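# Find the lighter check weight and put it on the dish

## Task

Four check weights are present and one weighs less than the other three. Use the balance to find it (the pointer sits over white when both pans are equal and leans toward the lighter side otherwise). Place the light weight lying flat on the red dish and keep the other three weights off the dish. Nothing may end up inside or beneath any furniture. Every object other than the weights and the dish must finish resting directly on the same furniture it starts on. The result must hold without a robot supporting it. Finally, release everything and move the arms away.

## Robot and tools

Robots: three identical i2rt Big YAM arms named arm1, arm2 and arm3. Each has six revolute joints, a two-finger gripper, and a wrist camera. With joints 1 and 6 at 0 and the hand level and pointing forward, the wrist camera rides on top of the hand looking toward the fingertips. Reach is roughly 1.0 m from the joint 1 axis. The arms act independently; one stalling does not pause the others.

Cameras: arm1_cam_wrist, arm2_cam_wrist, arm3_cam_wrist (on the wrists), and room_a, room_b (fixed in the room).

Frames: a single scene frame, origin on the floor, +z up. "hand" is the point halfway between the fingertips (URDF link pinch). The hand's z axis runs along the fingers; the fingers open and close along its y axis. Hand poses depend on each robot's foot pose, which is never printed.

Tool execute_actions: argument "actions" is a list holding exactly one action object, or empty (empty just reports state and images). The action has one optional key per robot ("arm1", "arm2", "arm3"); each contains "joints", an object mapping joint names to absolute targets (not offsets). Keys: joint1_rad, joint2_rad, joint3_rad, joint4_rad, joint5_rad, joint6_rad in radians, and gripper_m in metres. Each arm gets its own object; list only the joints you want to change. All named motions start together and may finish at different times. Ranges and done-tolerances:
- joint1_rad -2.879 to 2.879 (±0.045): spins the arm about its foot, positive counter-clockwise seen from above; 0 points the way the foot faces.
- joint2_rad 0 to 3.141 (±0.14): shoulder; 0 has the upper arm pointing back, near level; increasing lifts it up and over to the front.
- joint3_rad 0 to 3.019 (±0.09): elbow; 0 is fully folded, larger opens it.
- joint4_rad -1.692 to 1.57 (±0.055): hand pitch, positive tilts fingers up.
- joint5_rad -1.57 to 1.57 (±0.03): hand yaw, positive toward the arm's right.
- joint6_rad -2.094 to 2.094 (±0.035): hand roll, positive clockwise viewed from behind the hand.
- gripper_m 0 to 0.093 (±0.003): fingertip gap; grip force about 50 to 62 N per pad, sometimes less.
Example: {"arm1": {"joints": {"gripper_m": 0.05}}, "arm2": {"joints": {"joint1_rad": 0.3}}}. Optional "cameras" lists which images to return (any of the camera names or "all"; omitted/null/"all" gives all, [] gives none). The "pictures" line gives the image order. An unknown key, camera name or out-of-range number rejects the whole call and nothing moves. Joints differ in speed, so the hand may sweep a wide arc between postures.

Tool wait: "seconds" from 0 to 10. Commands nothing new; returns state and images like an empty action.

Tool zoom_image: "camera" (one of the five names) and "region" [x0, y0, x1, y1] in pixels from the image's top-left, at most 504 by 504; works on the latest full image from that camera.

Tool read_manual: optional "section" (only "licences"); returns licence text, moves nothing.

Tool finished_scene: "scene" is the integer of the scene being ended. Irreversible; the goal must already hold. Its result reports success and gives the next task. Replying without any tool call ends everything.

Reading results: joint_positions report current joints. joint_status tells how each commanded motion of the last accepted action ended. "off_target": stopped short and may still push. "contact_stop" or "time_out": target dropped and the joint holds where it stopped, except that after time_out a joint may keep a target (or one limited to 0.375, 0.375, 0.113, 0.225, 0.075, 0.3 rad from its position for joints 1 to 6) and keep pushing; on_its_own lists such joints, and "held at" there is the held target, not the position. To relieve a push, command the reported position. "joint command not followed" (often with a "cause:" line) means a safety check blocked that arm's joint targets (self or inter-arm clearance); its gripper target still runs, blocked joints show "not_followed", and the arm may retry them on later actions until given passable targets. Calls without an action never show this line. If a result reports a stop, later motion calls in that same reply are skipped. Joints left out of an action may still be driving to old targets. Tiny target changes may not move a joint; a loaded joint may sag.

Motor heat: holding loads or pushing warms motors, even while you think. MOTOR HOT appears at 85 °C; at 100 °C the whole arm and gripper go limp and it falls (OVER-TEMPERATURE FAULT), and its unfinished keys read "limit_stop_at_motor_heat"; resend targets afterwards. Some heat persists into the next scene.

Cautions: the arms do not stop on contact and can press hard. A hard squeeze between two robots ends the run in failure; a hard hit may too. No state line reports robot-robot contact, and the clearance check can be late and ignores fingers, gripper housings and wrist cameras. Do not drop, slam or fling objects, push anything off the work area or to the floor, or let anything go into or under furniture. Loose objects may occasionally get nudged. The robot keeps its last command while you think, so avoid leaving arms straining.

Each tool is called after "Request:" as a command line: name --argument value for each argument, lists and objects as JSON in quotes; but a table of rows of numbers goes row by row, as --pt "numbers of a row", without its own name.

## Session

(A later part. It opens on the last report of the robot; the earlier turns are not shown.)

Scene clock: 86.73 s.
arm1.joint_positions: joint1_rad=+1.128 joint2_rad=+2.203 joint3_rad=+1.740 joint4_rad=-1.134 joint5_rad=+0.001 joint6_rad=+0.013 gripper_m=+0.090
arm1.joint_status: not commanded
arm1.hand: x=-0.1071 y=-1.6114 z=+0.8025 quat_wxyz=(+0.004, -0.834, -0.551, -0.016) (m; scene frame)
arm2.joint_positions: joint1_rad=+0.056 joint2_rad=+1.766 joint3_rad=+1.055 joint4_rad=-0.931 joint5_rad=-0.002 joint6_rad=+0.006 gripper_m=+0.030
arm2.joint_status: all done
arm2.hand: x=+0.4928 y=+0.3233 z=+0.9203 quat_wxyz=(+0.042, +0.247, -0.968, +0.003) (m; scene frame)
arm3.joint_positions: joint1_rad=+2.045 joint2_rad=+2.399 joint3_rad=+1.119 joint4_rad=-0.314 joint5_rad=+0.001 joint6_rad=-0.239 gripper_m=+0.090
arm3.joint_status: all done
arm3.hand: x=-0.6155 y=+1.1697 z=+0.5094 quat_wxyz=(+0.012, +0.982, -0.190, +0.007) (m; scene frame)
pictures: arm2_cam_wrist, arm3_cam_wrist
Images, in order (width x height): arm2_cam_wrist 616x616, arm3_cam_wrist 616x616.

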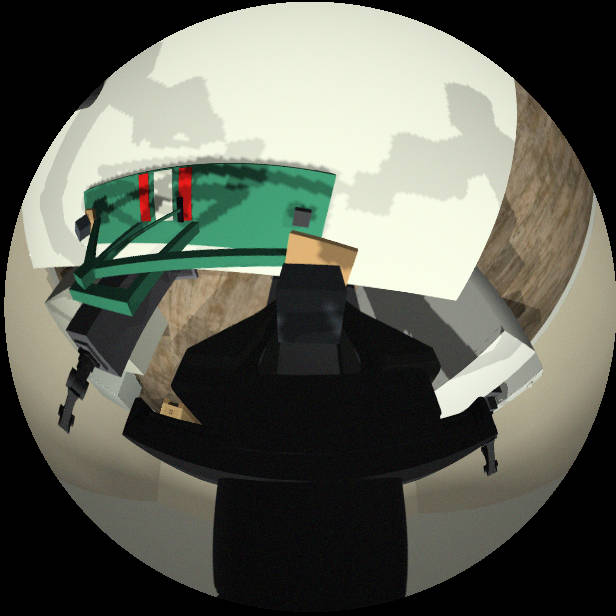

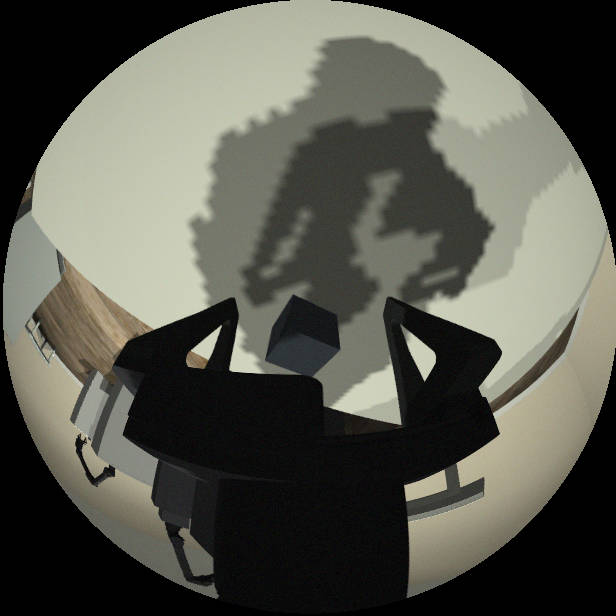

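Request:
execute_actions --actions '[{"arm3":{"joints":{"joint6_rad":0.28}},"arm2":{"joints":{"joint1_rad":0.02,"joint2_rad":1.87,"joint3_rad":1.1,"joint4_rad":-0.82}}}]' --cameras '["arm2_cam_wrist","arm3_cam_wrist"]'

Scene clock: 89.30 s.
arm1.joint_positions: joint1_rad=+1.128 joint2_rad=+2.203 joint3_rad=+1.740 joint4_rad=-1.134 joint5_rad=+0.001 joint6_rad=+0.013 gripper_m=+0.090
arm1.joint_status: not commanded
arm1.hand: x=-0.1071 y=-1.6114 z=+0.8025 quat_wxyz=(+0.004, -0.834, -0.551, -0.016) (m; scene frame)
arm2.joint_positions: joint1_rad=+0.024 joint2_rad=+1.873 joint3_rad=+1.061 joint4_rad=-0.829 joint5_rad=+0.000 joint6_rad=+0.005 gripper_m=+0.030
arm2.joint_status: all done
arm2.hand: x=+0.5084 y=+0.3163 z=+0.8749 quat_wxyz=(+0.041, +0.232, -0.972, +0.003) (m; scene frame)
arm3.joint_positions: joint1_rad=+2.045 joint2_rad=+2.399 joint3_rad=+1.119 joint4_rad=-0.314 joint5_rad=+0.001 joint6_rad=+0.271 gripper_m=+0.090
arm3.joint_status: all done
arm3.hand: x=-0.6155 y=+1.1697 z=+0.5094 quat_wxyz=(+0.010, +0.902, -0.432, +0.009) (m; scene frame)
pictures: arm2_cam_wrist, arm3_cam_wrist
Images, in order (width x height): arm2_cam_wrist 616x616, arm3_cam_wrist 616x616.

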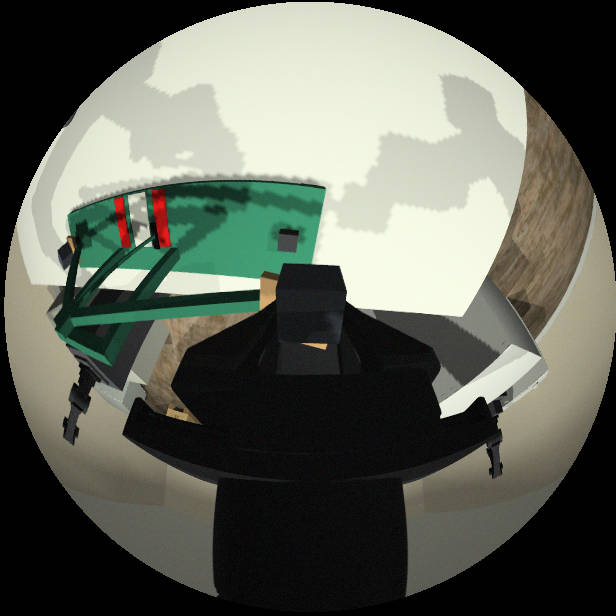

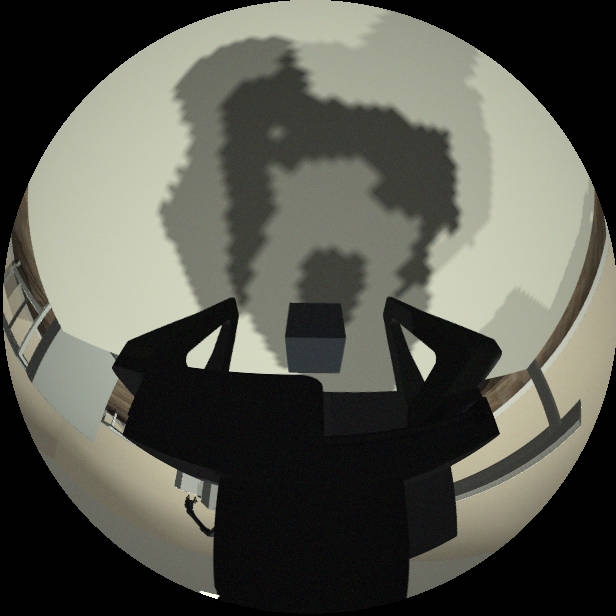

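Pointer's moving; release and close arm3.

Request:
execute_actions --actions '[{"arm3":{"joints":{"gripper_m":0}},"arm2":{"joints":{"gripper_m":0.09}}}]' --cameras '[]'

Request:
execute_actions --actions '[{"arm3":{"joints":{"joint2_rad":1.7,"joint3_rad":1.7,"joint4_rad":-1.57,"joint6_rad":0}},"arm2":{"joints":{"joint2_rad":1.5,"joint3_rad":1.1,"joint4_rad":-1.1}}}]' --cameras '["arm2_cam_wrist","room_a"]'

Request:
wait --seconds 3

Scene clock: 92.40 s.
arm1.joint_positions: joint1_rad=+1.128 joint2_rad=+2.203 joint3_rad=+1.740 joint4_rad=-1.134 joint5_rad=+0.001 joint6_rad=+0.013 gripper_m=+0.090
arm1.joint_status: not commanded
arm1.hand: x=-0.1071 y=-1.6114 z=+0.8025 quat_wxyz=(+0.004, -0.834, -0.551, -0.016) (m; scene frame)
arm2.joint_positions: joint1_rad=+0.024 joint2_rad=+1.873 joint3_rad=+1.061 joint4_rad=-0.829 joint5_rad=+0.000 joint6_rad=+0.005 gripper_m=+0.090
arm2.joint_status: all done
arm2.hand: x=+0.5083 y=+0.3164 z=+0.8749 quat_wxyz=(+0.041, +0.232, -0.972, +0.003) (m; scene frame)
arm3.joint_positions: joint1_rad=+2.045 joint2_rad=+2.399 joint3_rad=+1.119 joint4_rad=-0.314 joint5_rad=+0.000 joint6_rad=+0.273 gripper_m=+0.029
arm3.joint_status: gripper_m off_target (ended at +0.029, target +0.000)
arm3.hand: x=-0.6155 y=+1.1697 z=+0.5094 quat_wxyz=(+0.010, +0.901, -0.433, +0.009) (m; scene frame)
pictures: none
No camera images: the call's "cameras" was empty. Leave "cameras" out to get every camera's image.

Scene clock: 94.23 s.
arm1.joint_positions: joint1_rad=+1.128 joint2_rad=+2.203 joint3_rad=+1.740 joint4_rad=-1.134 joint5_rad=+0.001 joint6_rad=+0.013 gripper_m=+0.090
arm1.joint_status: not commanded
arm1.hand: x=-0.1071 y=-1.6114 z=+0.8025 quat_wxyz=(+0.004, -0.834, -0.551, -0.016) (m; scene frame)
arm2.joint_positions: joint1_rad=+0.024 joint2_rad=+1.482 joint3_rad=+1.065 joint4_rad=-1.087 joint5_rad=+0.000 joint6_rad=+0.005 gripper_m=+0.090
arm2.joint_status: all done
arm2.hand: x=+0.4901 y=+0.3047 z=+1.0394 quat_wxyz=(-0.025, +0.231, -0.972, -0.013) (m; scene frame)
arm3.joint_positions: joint1_rad=+2.045 joint2_rad=+1.731 joint3_rad=+1.689 joint4_rad=-1.553 joint5_rad=+0.000 joint6_rad=+0.009 gripper_m=+0.029
arm3.joint_status: all done
arm3.hand: x=-0.6705 y=+1.2195 z=+1.0160 quat_wxyz=(+0.011, +0.951, -0.310, +0.009) (m; scene frame)
pictures: arm2_cam_wrist, room_a
Images, in order (width x height): arm2_cam_wrist 616x616, room_a 896x504.

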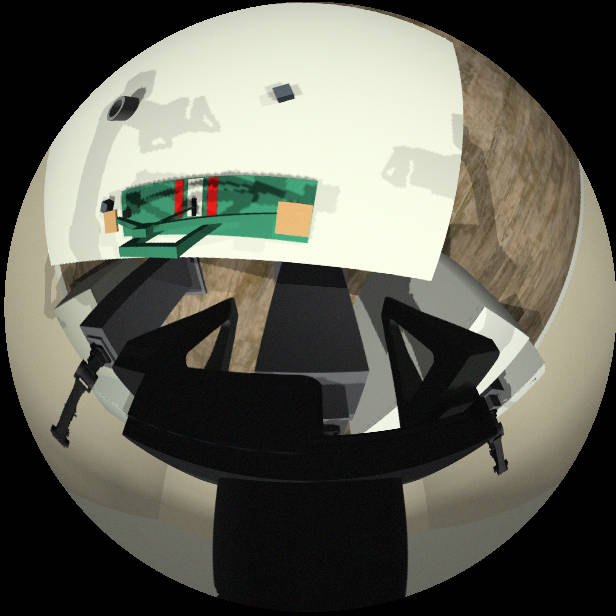

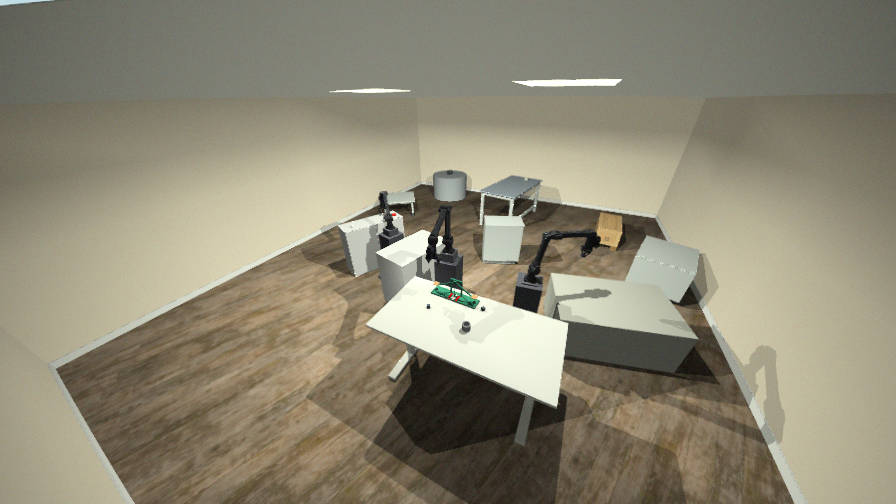

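Scene clock: 97.23 s.
arm1.joint_positions: joint1_rad=+1.128 joint2_rad=+2.203 joint3_rad=+1.740 joint4_rad=-1.134 joint5_rad=+0.001 joint6_rad=+0.013 gripper_m=+0.090
arm1.joint_status: not commanded
arm1.hand: x=-0.1071 y=-1.6114 z=+0.8025 quat_wxyz=(+0.004, -0.834, -0.551, -0.016) (m; scene frame)
arm2.joint_positions: joint1_rad=+0.024 joint2_rad=+1.482 joint3_rad=+1.065 joint4_rad=-1.087 joint5_rad=+0.000 joint6_rad=+0.005 gripper_m=+0.090
arm2.joint_status: all done
arm2.hand: x=+0.4901 y=+0.3047 z=+1.0394 quat_wxyz=(-0.025, +0.231, -0.972, -0.013) (m; scene frame)
arm3.joint_positions: joint1_rad=+2.045 joint2_rad=+1.731 joint3_rad=+1.689 joint4_rad=-1.553 joint5_rad=+0.000 joint6_rad=+0.009 gripper_m=+0.029
arm3.joint_status: all done
arm3.hand: x=-0.6705 y=+1.2195 z=+1.0160 quat_wxyz=(+0.011, +0.951, -0.310, +0.009) (m; scene frame)
wait: 3.00 s; at rest by 0.27 s
pictures: arm1_cam_wrist, arm2_cam_wrist, arm3_cam_wrist, room_a, room_b
Images, in order (width x height): arm1_cam_wrist 616x616, arm2_cam_wrist 616x616, arm3_cam_wrist 616x616, room_a 896x504, room_b 896x504.

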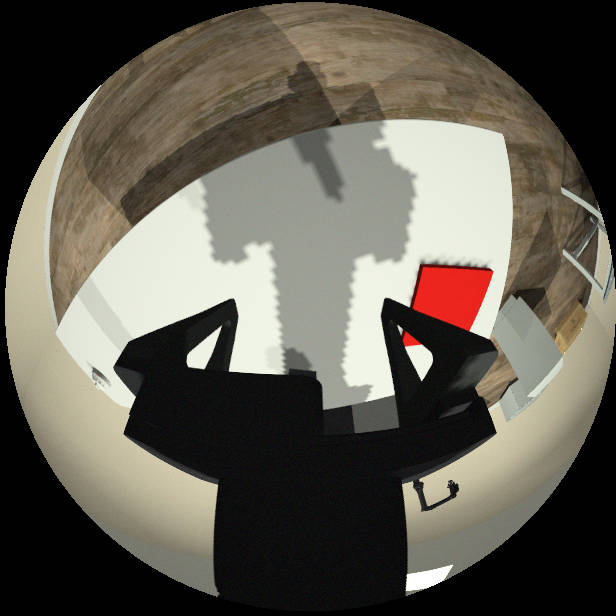

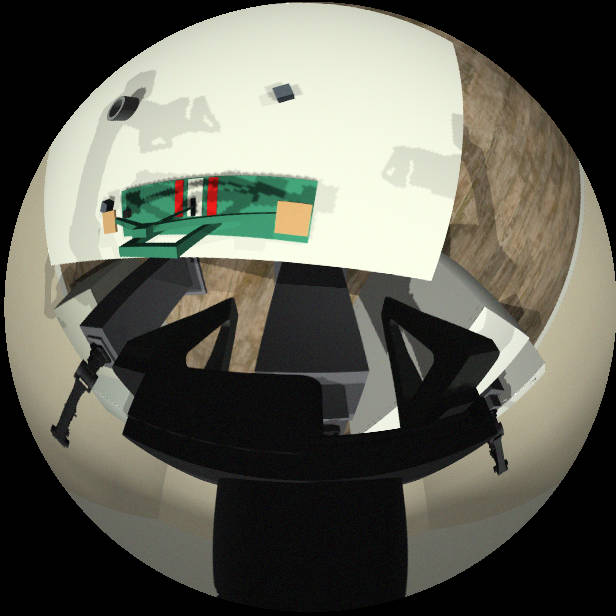

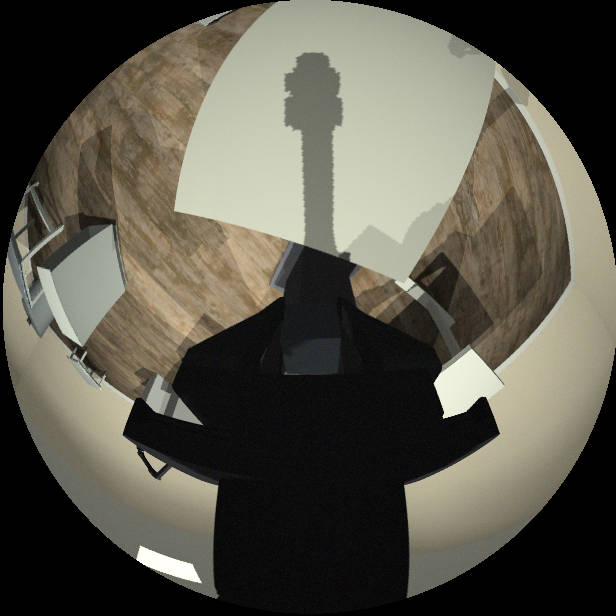

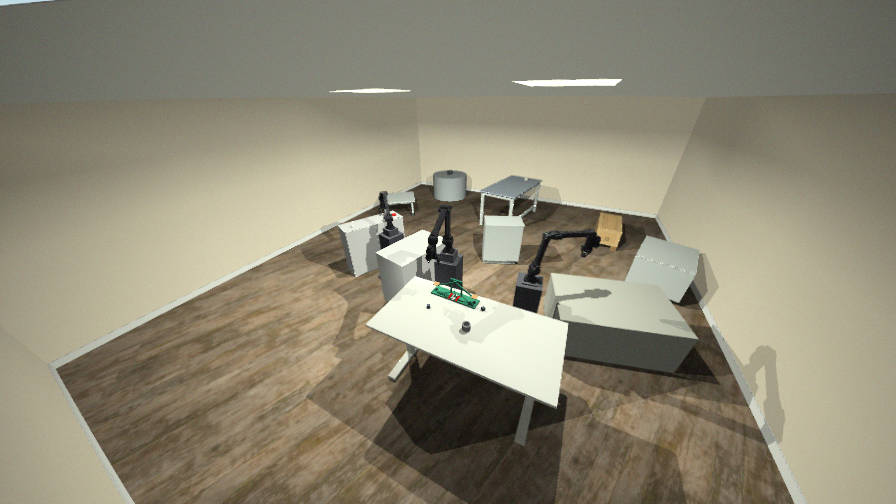

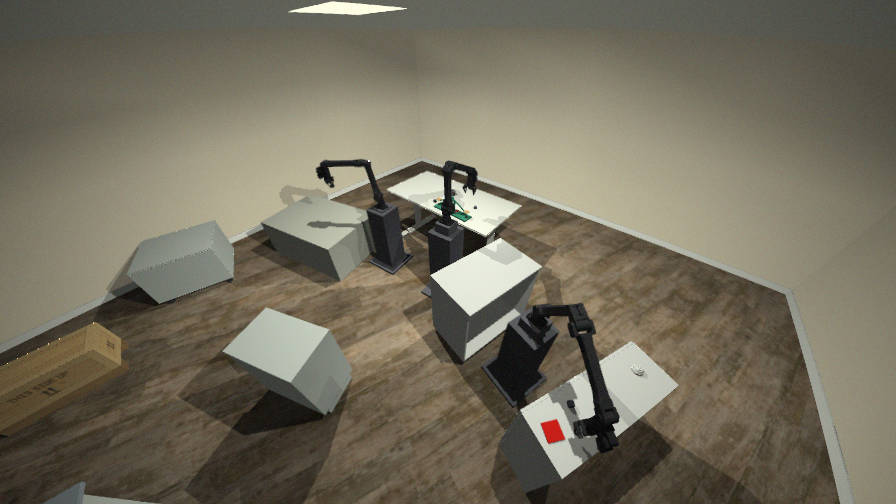

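Request:
execute_actions --actions '[{"arm3":{"joints":{"joint1_rad":-0.8,"joint2_rad":2.05,"joint3_rad":2.05}},"arm2":{"joints":{"joint1_rad":0.05,"joint2_rad":2.3,"joint3_rad":1.9,"joint4_rad":-1.17}}}]' --cameras '["arm2_cam_wrist","arm3_cam_wrist"]'

Scene clock: 101.33 s.
arm1.joint_positions: joint1_rad=+1.128 joint2_rad=+2.203 joint3_rad=+1.740 joint4_rad=-1.134 joint5_rad=+0.001 joint6_rad=+0.013 gripper_m=+0.090
arm1.joint_status: not commanded
arm1.hand: x=-0.1071 y=-1.6114 z=+0.8025 quat_wxyz=(+0.004, -0.834, -0.551, -0.016) (m; scene frame)
arm2.joint_positions: joint1_rad=+0.042 joint2_rad=+2.299 joint3_rad=+1.851 joint4_rad=-1.163 joint5_rad=+0.000 joint6_rad=+0.005 gripper_m=+0.090
arm2.joint_status: all done
arm2.hand: x=+0.6935 y=+0.4242 z=+0.8803 quat_wxyz=(+0.027, +0.240, -0.970, +0.000) (m; scene frame)
arm3.joint_positions: joint1_rad=-0.799 joint2_rad=+2.092 joint3_rad=+1.998 joint4_rad=-1.561 joint5_rad=+0.001 joint6_rad=+0.007 gripper_m=+0.029
arm3.joint_status: all done
arm3.hand: x=+0.3501 y=+0.7103 z=+0.9243 quat_wxyz=(+0.046, -0.165, -0.985, +0.001) (m; scene frame)
pictures: arm2_cam_wrist, arm3_cam_wrist
Images, in order (width x height): arm2_cam_wrist 616x616, arm3_cam_wrist 616x616.

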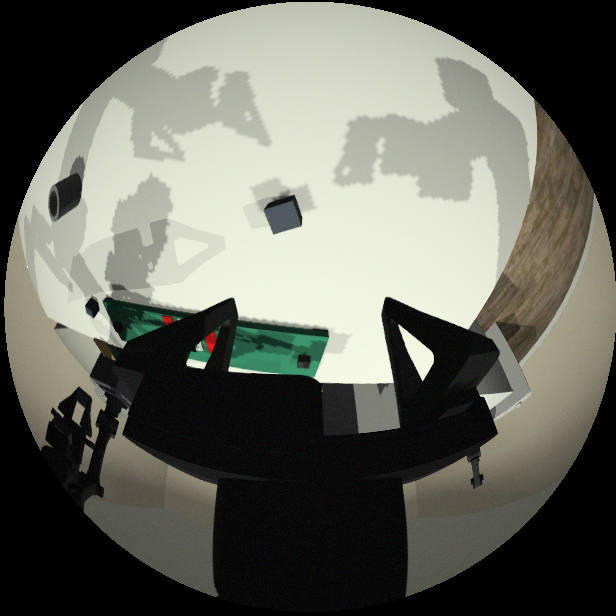

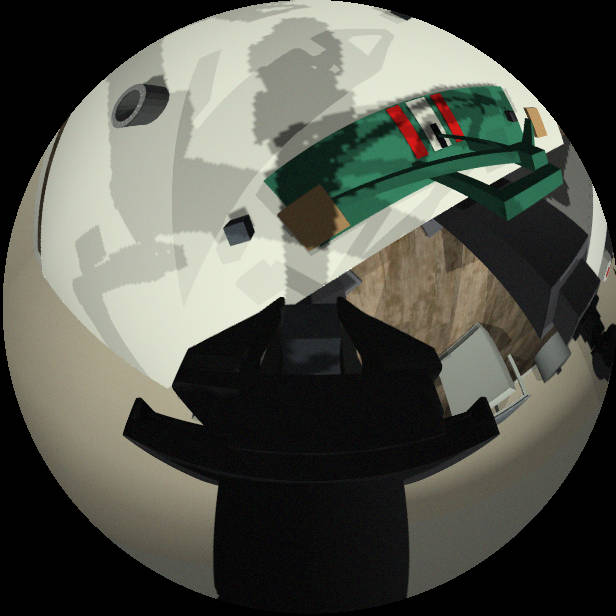

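Request:
execute_actions --actions '[{"arm3":{"joints":{"joint2_rad":2.3,"joint3_rad":2.1,"joint4_rad":-1.38}},"arm2":{"joints":{"joint1_rad":0.09,"joint2_rad":2.45,"joint3_rad":1.93,"joint4_rad":-1.03,"joint6_rad":-0.25}}}]' --cameras '["arm2_cam_wrist","arm3_cam_wrist"]'

Scene clock: 104.93 s.
arm1.joint_positions: joint1_rad=+1.128 joint2_rad=+2.203 joint3_rad=+1.740 joint4_rad=-1.134 joint5_rad=+0.001 joint6_rad=+0.013 gripper_m=+0.090
arm1.joint_status: not commanded
arm1.hand: x=-0.1071 y=-1.6114 z=+0.8025 quat_wxyz=(+0.004, -0.834, -0.551, -0.016) (m; scene frame)
arm2.joint_positions: joint1_rad=+0.094 joint2_rad=+2.451 joint3_rad=+1.901 joint4_rad=-1.043 joint5_rad=+0.000 joint6_rad=-0.242 gripper_m=+0.090
arm2.joint_status: all done
arm2.hand: x=+0.6915 y=+0.4639 z=+0.7980 quat_wxyz=(+0.017, +0.382, -0.924, -0.004) (m; scene frame)
arm3.joint_positions: joint1_rad=-0.800 joint2_rad=+2.337 joint3_rad=+2.059 joint4_rad=-1.389 joint5_rad=-0.001 joint6_rad=+0.006 gripper_m=+0.029
arm3.joint_status: all done
arm3.hand: x=+0.3944 y=+0.6931 z=+0.7866 quat_wxyz=(+0.051, -0.165, -0.985, -0.001) (m; scene frame)
pictures: arm2_cam_wrist, arm3_cam_wrist
Images, in order (width x height): arm2_cam_wrist 616x616, arm3_cam_wrist 616x616.

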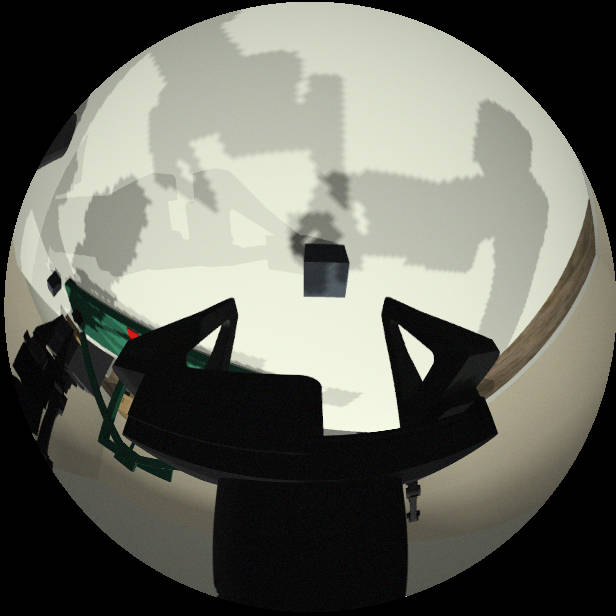

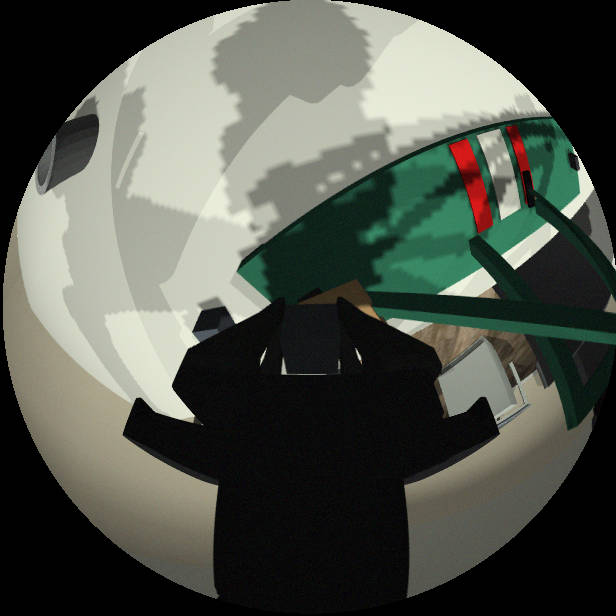

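Request:
execute_actions --actions '[{"arm3":{"joints":{"gripper_m":0.09}},"arm2":{"joints":{"joint2_rad":2.6,"joint3_rad":2.05,"joint4_rad":-1.0}}}]' --cameras '["arm2_cam_wrist","arm3_cam_wrist"]'

Scene clock: 107.60 s.
arm1.joint_positions: joint1_rad=+1.128 joint2_rad=+2.203 joint3_rad=+1.740 joint4_rad=-1.134 joint5_rad=+0.001 joint6_rad=+0.013 gripper_m=+0.090
arm1.joint_status: not commanded
arm1.hand: x=-0.1071 y=-1.6114 z=+0.8025 quat_wxyz=(+0.004, -0.834, -0.551, -0.016) (m; scene frame)
arm2.joint_positions: joint1_rad=+0.095 joint2_rad=+2.586 joint3_rad=+2.015 joint4_rad=-1.006 joint5_rad=+0.001 joint6_rad=-0.243 gripper_m=+0.090
arm2.joint_status: all done
arm2.hand: x=+0.7093 y=+0.4758 z=+0.7438 quat_wxyz=(+0.009, +0.383, -0.924, -0.005) (m; scene frame)
arm3.joint_positions: joint1_rad=-0.800 joint2_rad=+2.328 joint3_rad=+2.059 joint4_rad=-1.389 joint5_rad=-0.002 joint6_rad=+0.006 gripper_m=+0.090
arm3.joint_status: all done
arm3.hand: x=+0.3957 y=+0.6929 z=+0.7931 quat_wxyz=(+0.047, -0.165, -0.985, -0.001) (m; scene frame)
pictures: arm2_cam_wrist, arm3_cam_wrist
Images, in order (width x height): arm2_cam_wrist 616x616, arm3_cam_wrist 616x616.

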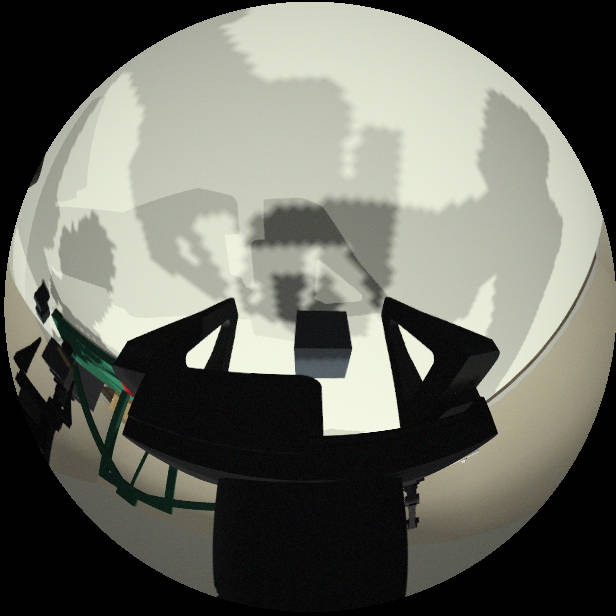

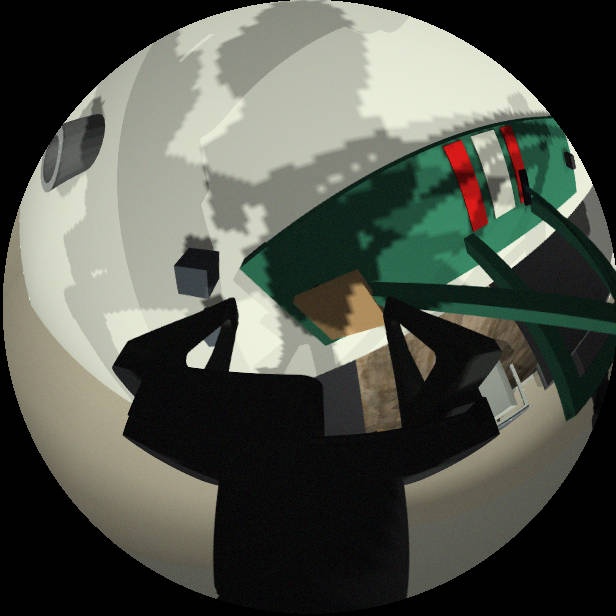

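Request:
execute_actions --actions '[{"arm3":{"joints":{"joint1_rad":-0.68,"joint2_rad":2.15,"joint3_rad":1.95,"joint4_rad":-1.4}},"arm2":{"joints":{"gripper_m":0}}}]' --cameras '["arm2_cam_wrist","arm3_cam_wrist"]'

Scene clock: 110.30 s.
arm1.joint_positions: joint1_rad=+1.128 joint2_rad=+2.203 joint3_rad=+1.740 joint4_rad=-1.134 joint5_rad=+0.001 joint6_rad=+0.013 gripper_m=+0.090
arm1.joint_status: not commanded
arm1.hand: x=-0.1071 y=-1.6114 z=+0.8025 quat_wxyz=(+0.004, -0.834, -0.551, -0.016) (m; scene frame)
arm2.joint_positions: joint1_rad=+0.095 joint2_rad=+2.586 joint3_rad=+2.015 joint4_rad=-1.006 joint5_rad=+0.000 joint6_rad=-0.244 gripper_m=+0.029
arm2.joint_status: gripper_m off_target (ended at +0.029, target +0.000)
arm2.hand: x=+0.7092 y=+0.4759 z=+0.7438 quat_wxyz=(+0.009, +0.383, -0.924, -0.005) (m; scene frame)
arm3.joint_positions: joint1_rad=-0.680 joint2_rad=+2.141 joint3_rad=+1.960 joint4_rad=-1.389 joint5_rad=-0.001 joint6_rad=+0.006 gripper_m=+0.090
arm3.joint_status: all done
arm3.hand: x=+0.3992 y=+0.7757 z=+0.8766 quat_wxyz=(+0.004, -0.106, -0.994, +0.007) (m; scene frame)
pictures: arm2_cam_wrist, arm3_cam_wrist
Images, in order (width x height): arm2_cam_wrist 616x616, arm3_cam_wrist 616x616.

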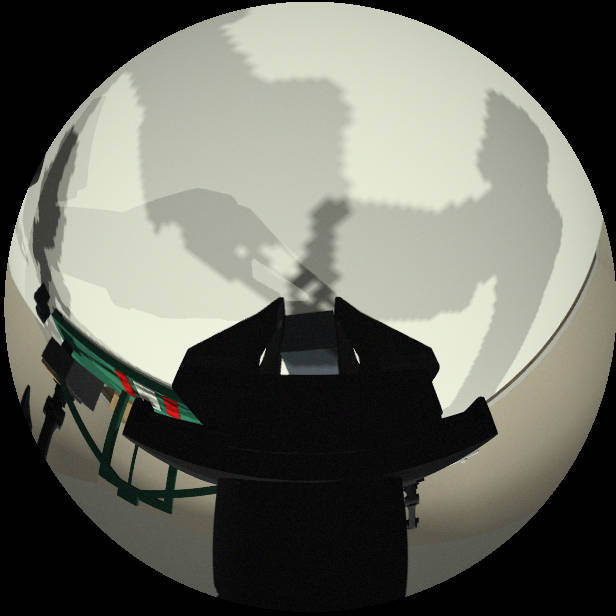

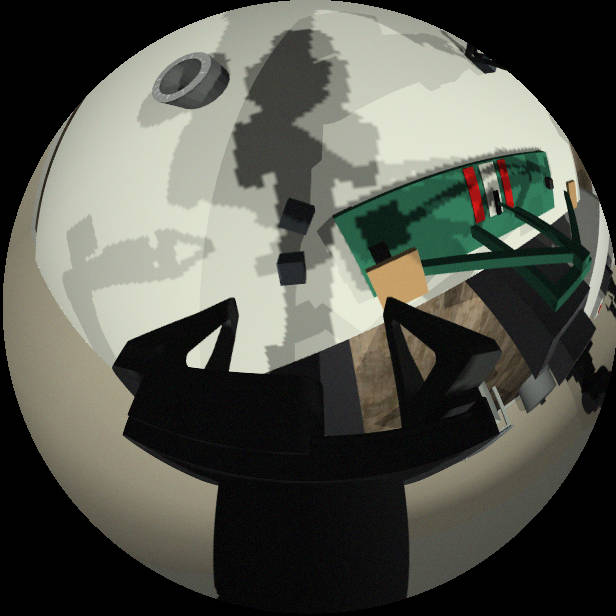

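Request:
execute_actions --actions '[{"arm3":{"joints":{"joint1_rad":-0.64,"joint2_rad":2.33,"joint3_rad":1.93,"joint4_rad":-1.17}},"arm2":{"joints":{"joint1_rad":0.03,"joint2_rad":1.75,"joint3_rad":1.15,"joint4_rad":-0.97,"joint6_rad":0}}}]' --cameras '["arm2_cam_wrist","arm3_cam_wrist"]'

Scene clock: 114.17 s.
arm1.joint_positions: joint1_rad=+1.128 joint2_rad=+2.203 joint3_rad=+1.740 joint4_rad=-1.134 joint5_rad=+0.001 joint6_rad=+0.013 gripper_m=+0.090
arm1.joint_status: not commanded
arm1.hand: x=-0.1071 y=-1.6114 z=+0.8025 quat_wxyz=(+0.004, -0.834, -0.551, -0.016) (m; scene frame)
arm2.joint_positions: joint1_rad=+0.021 joint2_rad=+1.748 joint3_rad=+1.148 joint4_rad=-0.970 joint5_rad=+0.000 joint6_rad=-0.008 gripper_m=+0.029
arm2.joint_status: all done
arm2.hand: x=+0.5335 y=+0.3262 z=+0.9551 quat_wxyz=(+0.007, +0.236, -0.972, -0.005) (m; scene frame)
arm3.joint_positions: joint1_rad=-0.643 joint2_rad=+2.339 joint3_rad=+1.930 joint4_rad=-1.185 joint5_rad=-0.003 joint6_rad=+0.007 gripper_m=+0.090
arm3.joint_status: all done
arm3.hand: x=+0.4213 y=+0.7951 z=+0.7363 quat_wxyz=(+0.016, -0.088, -0.996, +0.004) (m; scene frame)
pictures: arm2_cam_wrist, arm3_cam_wrist
Images, in order (width x height): arm2_cam_wrist 616x616, arm3_cam_wrist 616x616.

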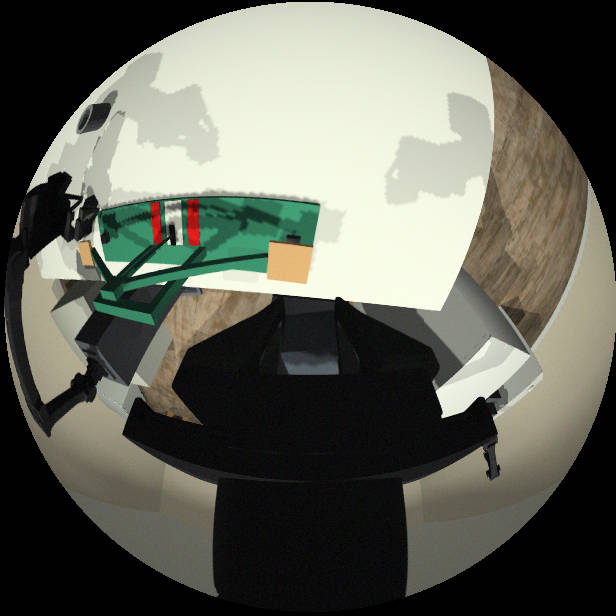

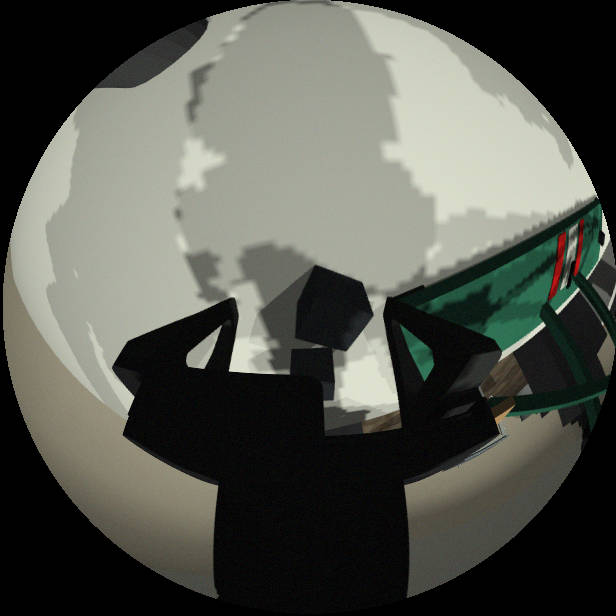

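Request:
execute_actions --actions '[{"arm3":{"joints":{"joint1_rad":-0.67,"joint2_rad":2.37,"joint3_rad":1.97,"joint6_rad":0.5}},"arm2":{"joints":{"joint1_rad":0.09,"joint2_rad":1.85,"joint3_rad":1.2,"joint4_rad":-0.92}}}]' --cameras '["arm2_cam_wrist","arm3_cam_wrist"]'

Scene clock: 116.90 s.
arm1.joint_positions: joint1_rad=+1.128 joint2_rad=+2.203 joint3_rad=+1.740 joint4_rad=-1.134 joint5_rad=+0.001 joint6_rad=+0.013 gripper_m=+0.090
arm1.joint_status: not commanded
arm1.hand: x=-0.1071 y=-1.6114 z=+0.8025 quat_wxyz=(+0.004, -0.834, -0.551, -0.016) (m; scene frame)
arm2.joint_positions: joint1_rad=+0.095 joint2_rad=+1.857 joint3_rad=+1.155 joint4_rad=-0.928 joint5_rad=+0.000 joint6_rad=-0.008 gripper_m=+0.029
arm2.joint_status: all done
arm2.hand: x=+0.5159 y=+0.3573 z=+0.9082 quat_wxyz=(+0.036, +0.272, -0.962, +0.003) (m; scene frame)
arm3.joint_positions: joint1_rad=-0.655 joint2_rad=+2.342 joint3_rad=+1.930 joint4_rad=-1.180 joint5_rad=-0.005 joint6_rad=+0.493 gripper_m=+0.090
arm3.joint_status: all done
arm3.hand: x=+0.4208 y=+0.7874 z=+0.7346 quat_wxyz=(+0.013, -0.331, -0.944, +0.007) (m; scene frame)
pictures: arm2_cam_wrist, arm3_cam_wrist
Images, in order (width x height): arm2_cam_wrist 616x616, arm3_cam_wrist 616x616.

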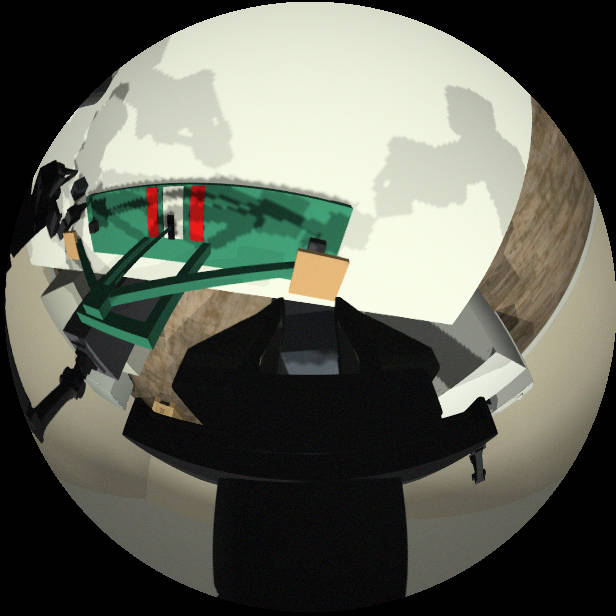

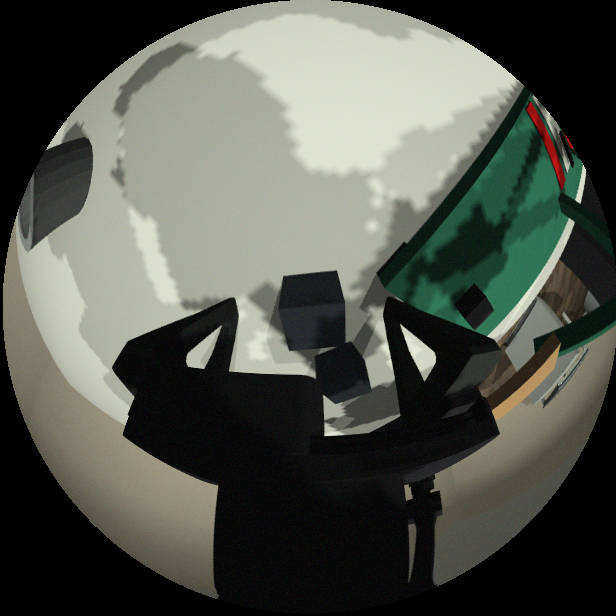

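Request:
execute_actions --actions '[{"arm3":{"joints":{"joint2_rad":2.39,"joint3_rad":2.03}},"arm2":{"joints":{"joint1_rad":0.07,"joint2_rad":1.95,"joint3_rad":1.32,"joint4_rad":-0.93}}}]' --cameras '[]'

Request:
execute_actions --actions '[{"arm3":{"joints":{"gripper_m":0}}}]' --cameras '["arm2_cam_wrist","arm3_cam_wrist"]'

Scene clock: 119.03 s.
arm1.joint_positions: joint1_rad=+1.128 joint2_rad=+2.203 joint3_rad=+1.740 joint4_rad=-1.134 joint5_rad=+0.001 joint6_rad=+0.013 gripper_m=+0.090
arm1.joint_status: not commanded
arm1.hand: x=-0.1071 y=-1.6114 z=+0.8025 quat_wxyz=(+0.004, -0.834, -0.551, -0.016) (m; scene frame)
arm2.joint_positions: joint1_rad=+0.077 joint2_rad=+1.943 joint3_rad=+1.274 joint4_rad=-0.928 joint5_rad=+0.000 joint6_rad=-0.008 gripper_m=+0.029
arm2.joint_status: all done
arm2.hand: x=+0.5592 y=+0.3725 z=+0.9011 quat_wxyz=(+0.020, +0.263, -0.964, -0.002) (m; scene frame)
arm3.joint_positions: joint1_rad=-0.652 joint2_rad=+2.358 joint3_rad=+1.956 joint4_rad=-1.180 joint5_rad=-0.012 joint6_rad=+0.510 gripper_m=+0.090
arm3.joint_status: all done
arm3.hand: x=+0.4290 y=+0.7892 z=+0.7332 quat_wxyz=(+0.009, -0.338, -0.941, +0.003) (m; scene frame)
pictures: none
No camera images: the call's "cameras" was empty. Leave "cameras" out to get every camera's image.

Scene clock: 119.73 s.
arm1.joint_positions: joint1_rad=+1.128 joint2_rad=+2.203 joint3_rad=+1.740 joint4_rad=-1.134 joint5_rad=+0.001 joint6_rad=+0.013 gripper_m=+0.090
arm1.joint_status: not commanded
arm1.hand: x=-0.1071 y=-1.6114 z=+0.8025 quat_wxyz=(+0.004, -0.834, -0.551, -0.016) (m; scene frame)
arm2.joint_positions: joint1_rad=+0.077 joint2_rad=+1.943 joint3_rad=+1.274 joint4_rad=-0.928 joint5_rad=+0.000 joint6_rad=-0.008 gripper_m=+0.029
arm2.joint_status: not commanded
arm2.hand: x=+0.5592 y=+0.3725 z=+0.9011 quat_wxyz=(+0.020, +0.263, -0.964, -0.002) (m; scene frame)
arm3.joint_positions: joint1_rad=-0.662 joint2_rad=+2.365 joint3_rad=+1.969 joint4_rad=-1.180 joint5_rad=-0.003 joint6_rad=+0.508 gripper_m=+0.029
arm3.joint_status: gripper_m off_target (ended at +0.029, target +0.000)
arm3.hand: x=+0.4309 y=+0.7799 z=+0.7330 quat_wxyz=(+0.005, -0.341, -0.940, +0.007) (m; scene frame)
pictures: arm2_cam_wrist, arm3_cam_wrist
Images, in order (width x height): arm2_cam_wrist 616x616, arm3_cam_wrist 616x616.

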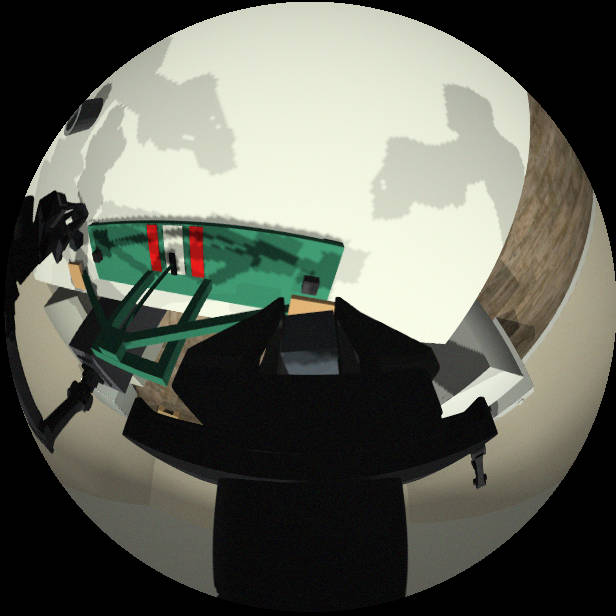

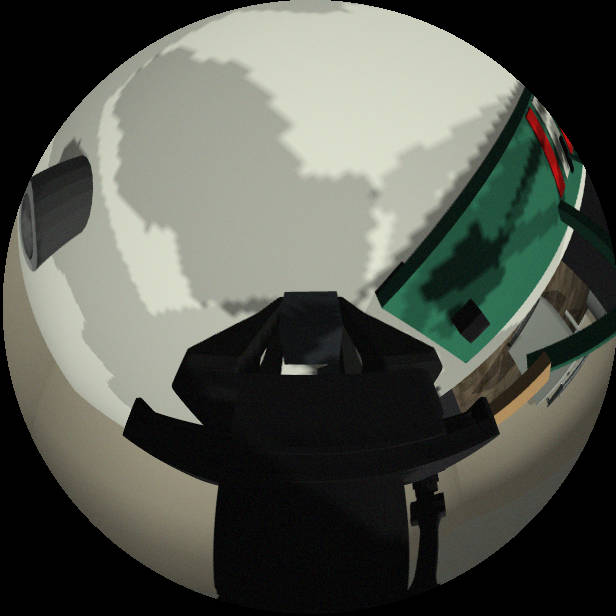

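Request:
execute_actions --actions '[{"arm3":{"joints":{"joint2_rad":2.1,"joint3_rad":2.0,"joint4_rad":-1.47,"joint6_rad":0}}}]' --cameras '[]'

Request:
execute_actions --actions '[{"arm3":{"joints":{"joint1_rad":-0.8,"joint2_rad":2.22,"joint3_rad":2.08,"joint4_rad":-1.43}},"arm2":{"joints":{"joint2_rad":2.0,"joint4_rad":-0.86}}}]' --cameras '["arm2_cam_wrist","arm3_cam_wrist"]'

Scene clock: 123.60 s.
arm1.joint_positions: joint1_rad=+1.128 joint2_rad=+2.203 joint3_rad=+1.740 joint4_rad=-1.134 joint5_rad=+0.001 joint6_rad=+0.013 gripper_m=+0.090
arm1.joint_status: not commanded
arm1.hand: x=-0.1071 y=-1.6114 z=+0.8025 quat_wxyz=(+0.004, -0.834, -0.551, -0.016) (m; scene frame)
arm2.joint_positions: joint1_rad=+0.077 joint2_rad=+1.943 joint3_rad=+1.274 joint4_rad=-0.928 joint5_rad=+0.000 joint6_rad=-0.008 gripper_m=+0.029
arm2.joint_status: not commanded
arm2.hand: x=+0.5592 y=+0.3725 z=+0.9011 quat_wxyz=(+0.020, +0.263, -0.964, -0.002) (m; scene frame)
arm3.joint_positions: joint1_rad=-0.662 joint2_rad=+2.105 joint3_rad=+1.969 joint4_rad=-1.454 joint5_rad=-0.003 joint6_rad=+0.009 gripper_m=+0.029
arm3.joint_status: all done
arm3.hand: x=+0.3894 y=+0.7903 z=+0.9027 quat_wxyz=(+0.015, -0.099, -0.995, +0.005) (m; scene frame)
pictures: none
No camera images: the call's "cameras" was empty. Leave "cameras" out to get every camera's image.

Scene clock: 124.90 s.
arm1.joint_positions: joint1_rad=+1.128 joint2_rad=+2.203 joint3_rad=+1.740 joint4_rad=-1.134 joint5_rad=+0.001 joint6_rad=+0.013 gripper_m=+0.090
arm1.joint_status: not commanded
arm1.hand: x=-0.1071 y=-1.6114 z=+0.8025 quat_wxyz=(+0.004, -0.834, -0.551, -0.016) (m; scene frame)
arm2.joint_positions: joint1_rad=+0.077 joint2_rad=+1.996 joint3_rad=+1.274 joint4_rad=-0.871 joint5_rad=+0.000 joint6_rad=-0.008 gripper_m=+0.029
arm2.joint_status: all done
arm2.hand: x=+0.5633 y=+0.3753 z=+0.8743 quat_wxyz=(+0.017, +0.263, -0.965, -0.002) (m; scene frame)
arm3.joint_positions: joint1_rad=-0.798 joint2_rad=+2.244 joint3_rad=+2.019 joint4_rad=-1.441 joint5_rad=+0.001 joint6_rad=+0.007 gripper_m=+0.029
arm3.joint_status: all done
arm3.hand: x=+0.3791 y=+0.6999 z=+0.8345 quat_wxyz=(+0.051, -0.165, -0.985, +0.000) (m; scene frame)
pictures: arm2_cam_wrist, arm3_cam_wrist
Images, in order (width x height): arm2_cam_wrist 616x616, arm3_cam_wrist 616x616.

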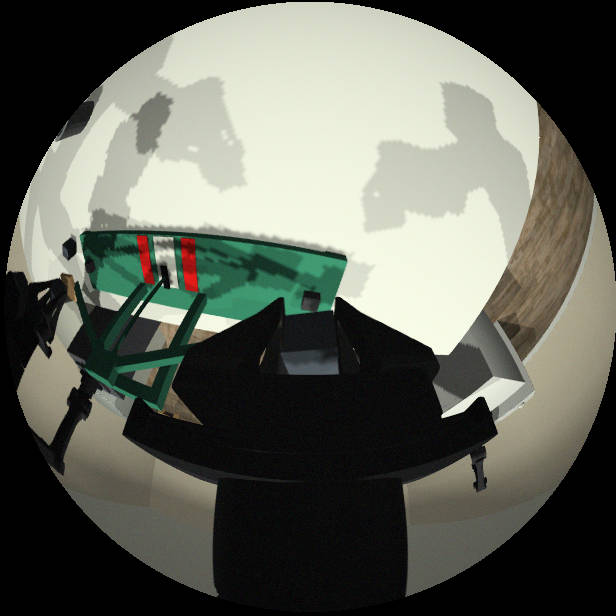

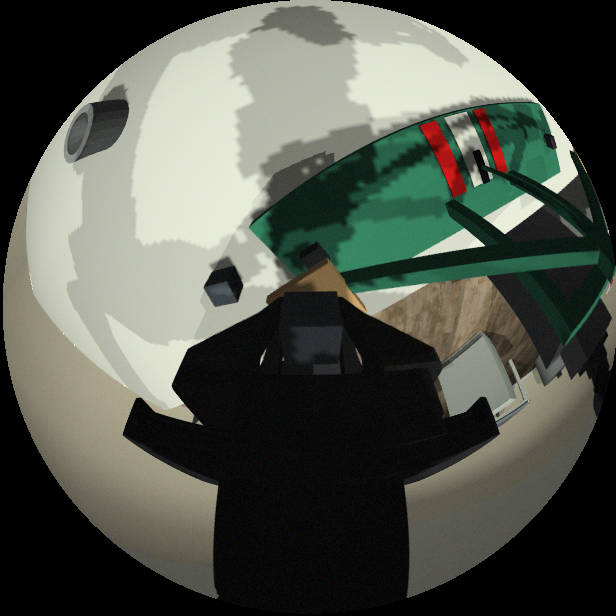

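Request:
execute_actions --actions '[{"arm3":{"joints":{"joint2_rad":2.27,"joint3_rad":2.13,"joint4_rad":-1.43}},"arm2":{"joints":{"joint2_rad":2.03,"joint4_rad":-0.84}}}]' --cameras '["arm2_cam_wrist","arm3_cam_wrist","room_a"]'

Scene clock: 126.73 s.
arm1.joint_positions: joint1_rad=+1.128 joint2_rad=+2.203 joint3_rad=+1.740 joint4_rad=-1.134 joint5_rad=+0.001 joint6_rad=+0.013 gripper_m=+0.090
arm1.joint_status: not commanded
arm1.hand: x=-0.1071 y=-1.6114 z=+0.8025 quat_wxyz=(+0.004, -0.834, -0.551, -0.016) (m; scene frame)
arm2.joint_positions: joint1_rad=+0.077 joint2_rad=+2.019 joint3_rad=+1.274 joint4_rad=-0.851 joint5_rad=+0.000 joint6_rad=-0.008 gripper_m=+0.029
arm2.joint_status: all done
arm2.hand: x=+0.5636 y=+0.3756 z=+0.8628 quat_wxyz=(+0.019, +0.263, -0.965, -0.002) (m; scene frame)
arm3.joint_positions: joint1_rad=-0.798 joint2_rad=+2.260 joint3_rad=+2.056 joint4_rad=-1.441 joint5_rad=+0.001 joint6_rad=+0.007 gripper_m=+0.029
arm3.joint_status: all done
arm3.hand: x=+0.3893 y=+0.6965 z=+0.8370 quat_wxyz=(+0.041, -0.165, -0.985, +0.002) (m; scene frame)
pictures: arm2_cam_wrist, arm3_cam_wrist, room_a
Images, in order (width x height): arm2_cam_wrist 616x616, arm3_cam_wrist 616x616, room_a 896x504.

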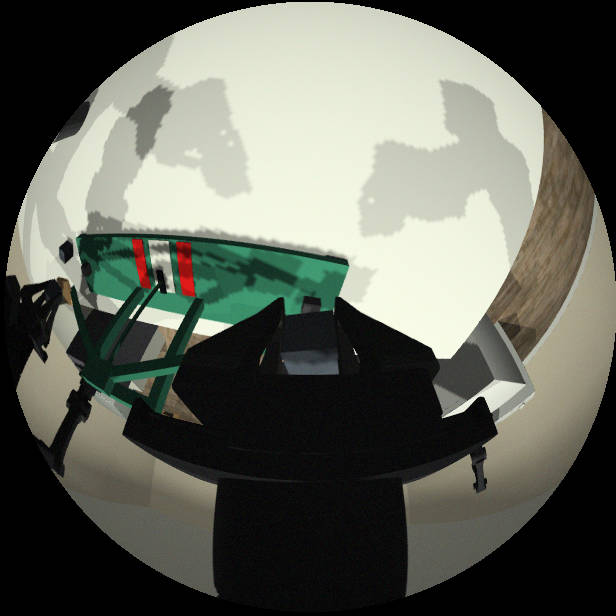

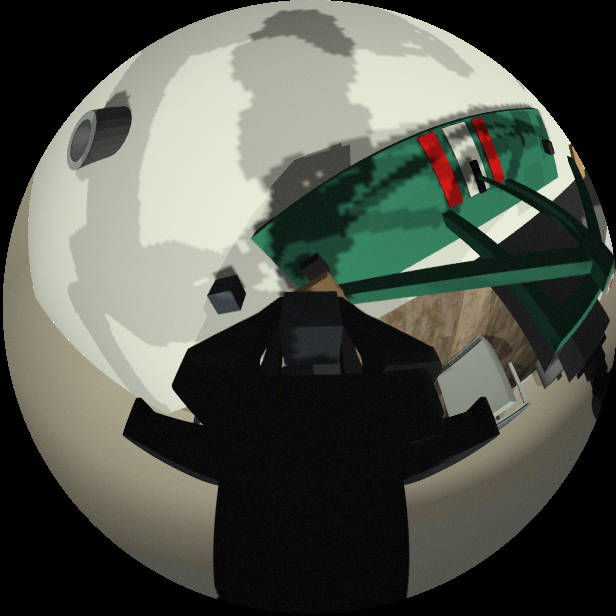

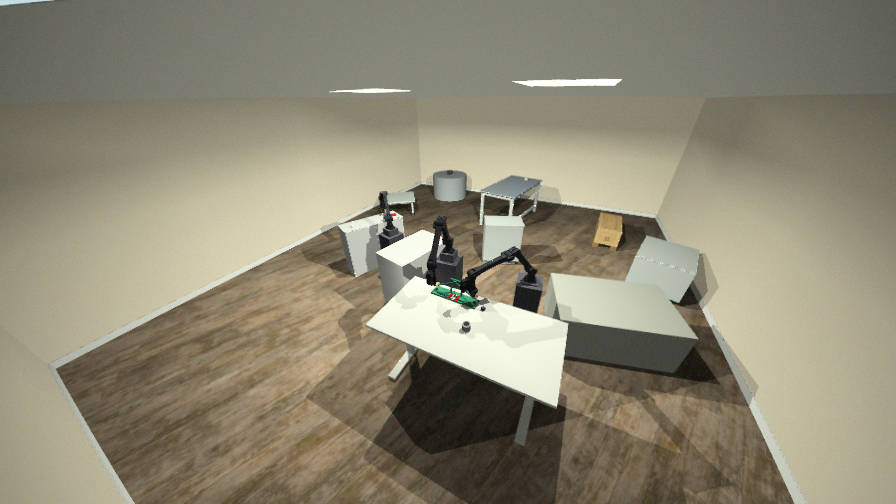

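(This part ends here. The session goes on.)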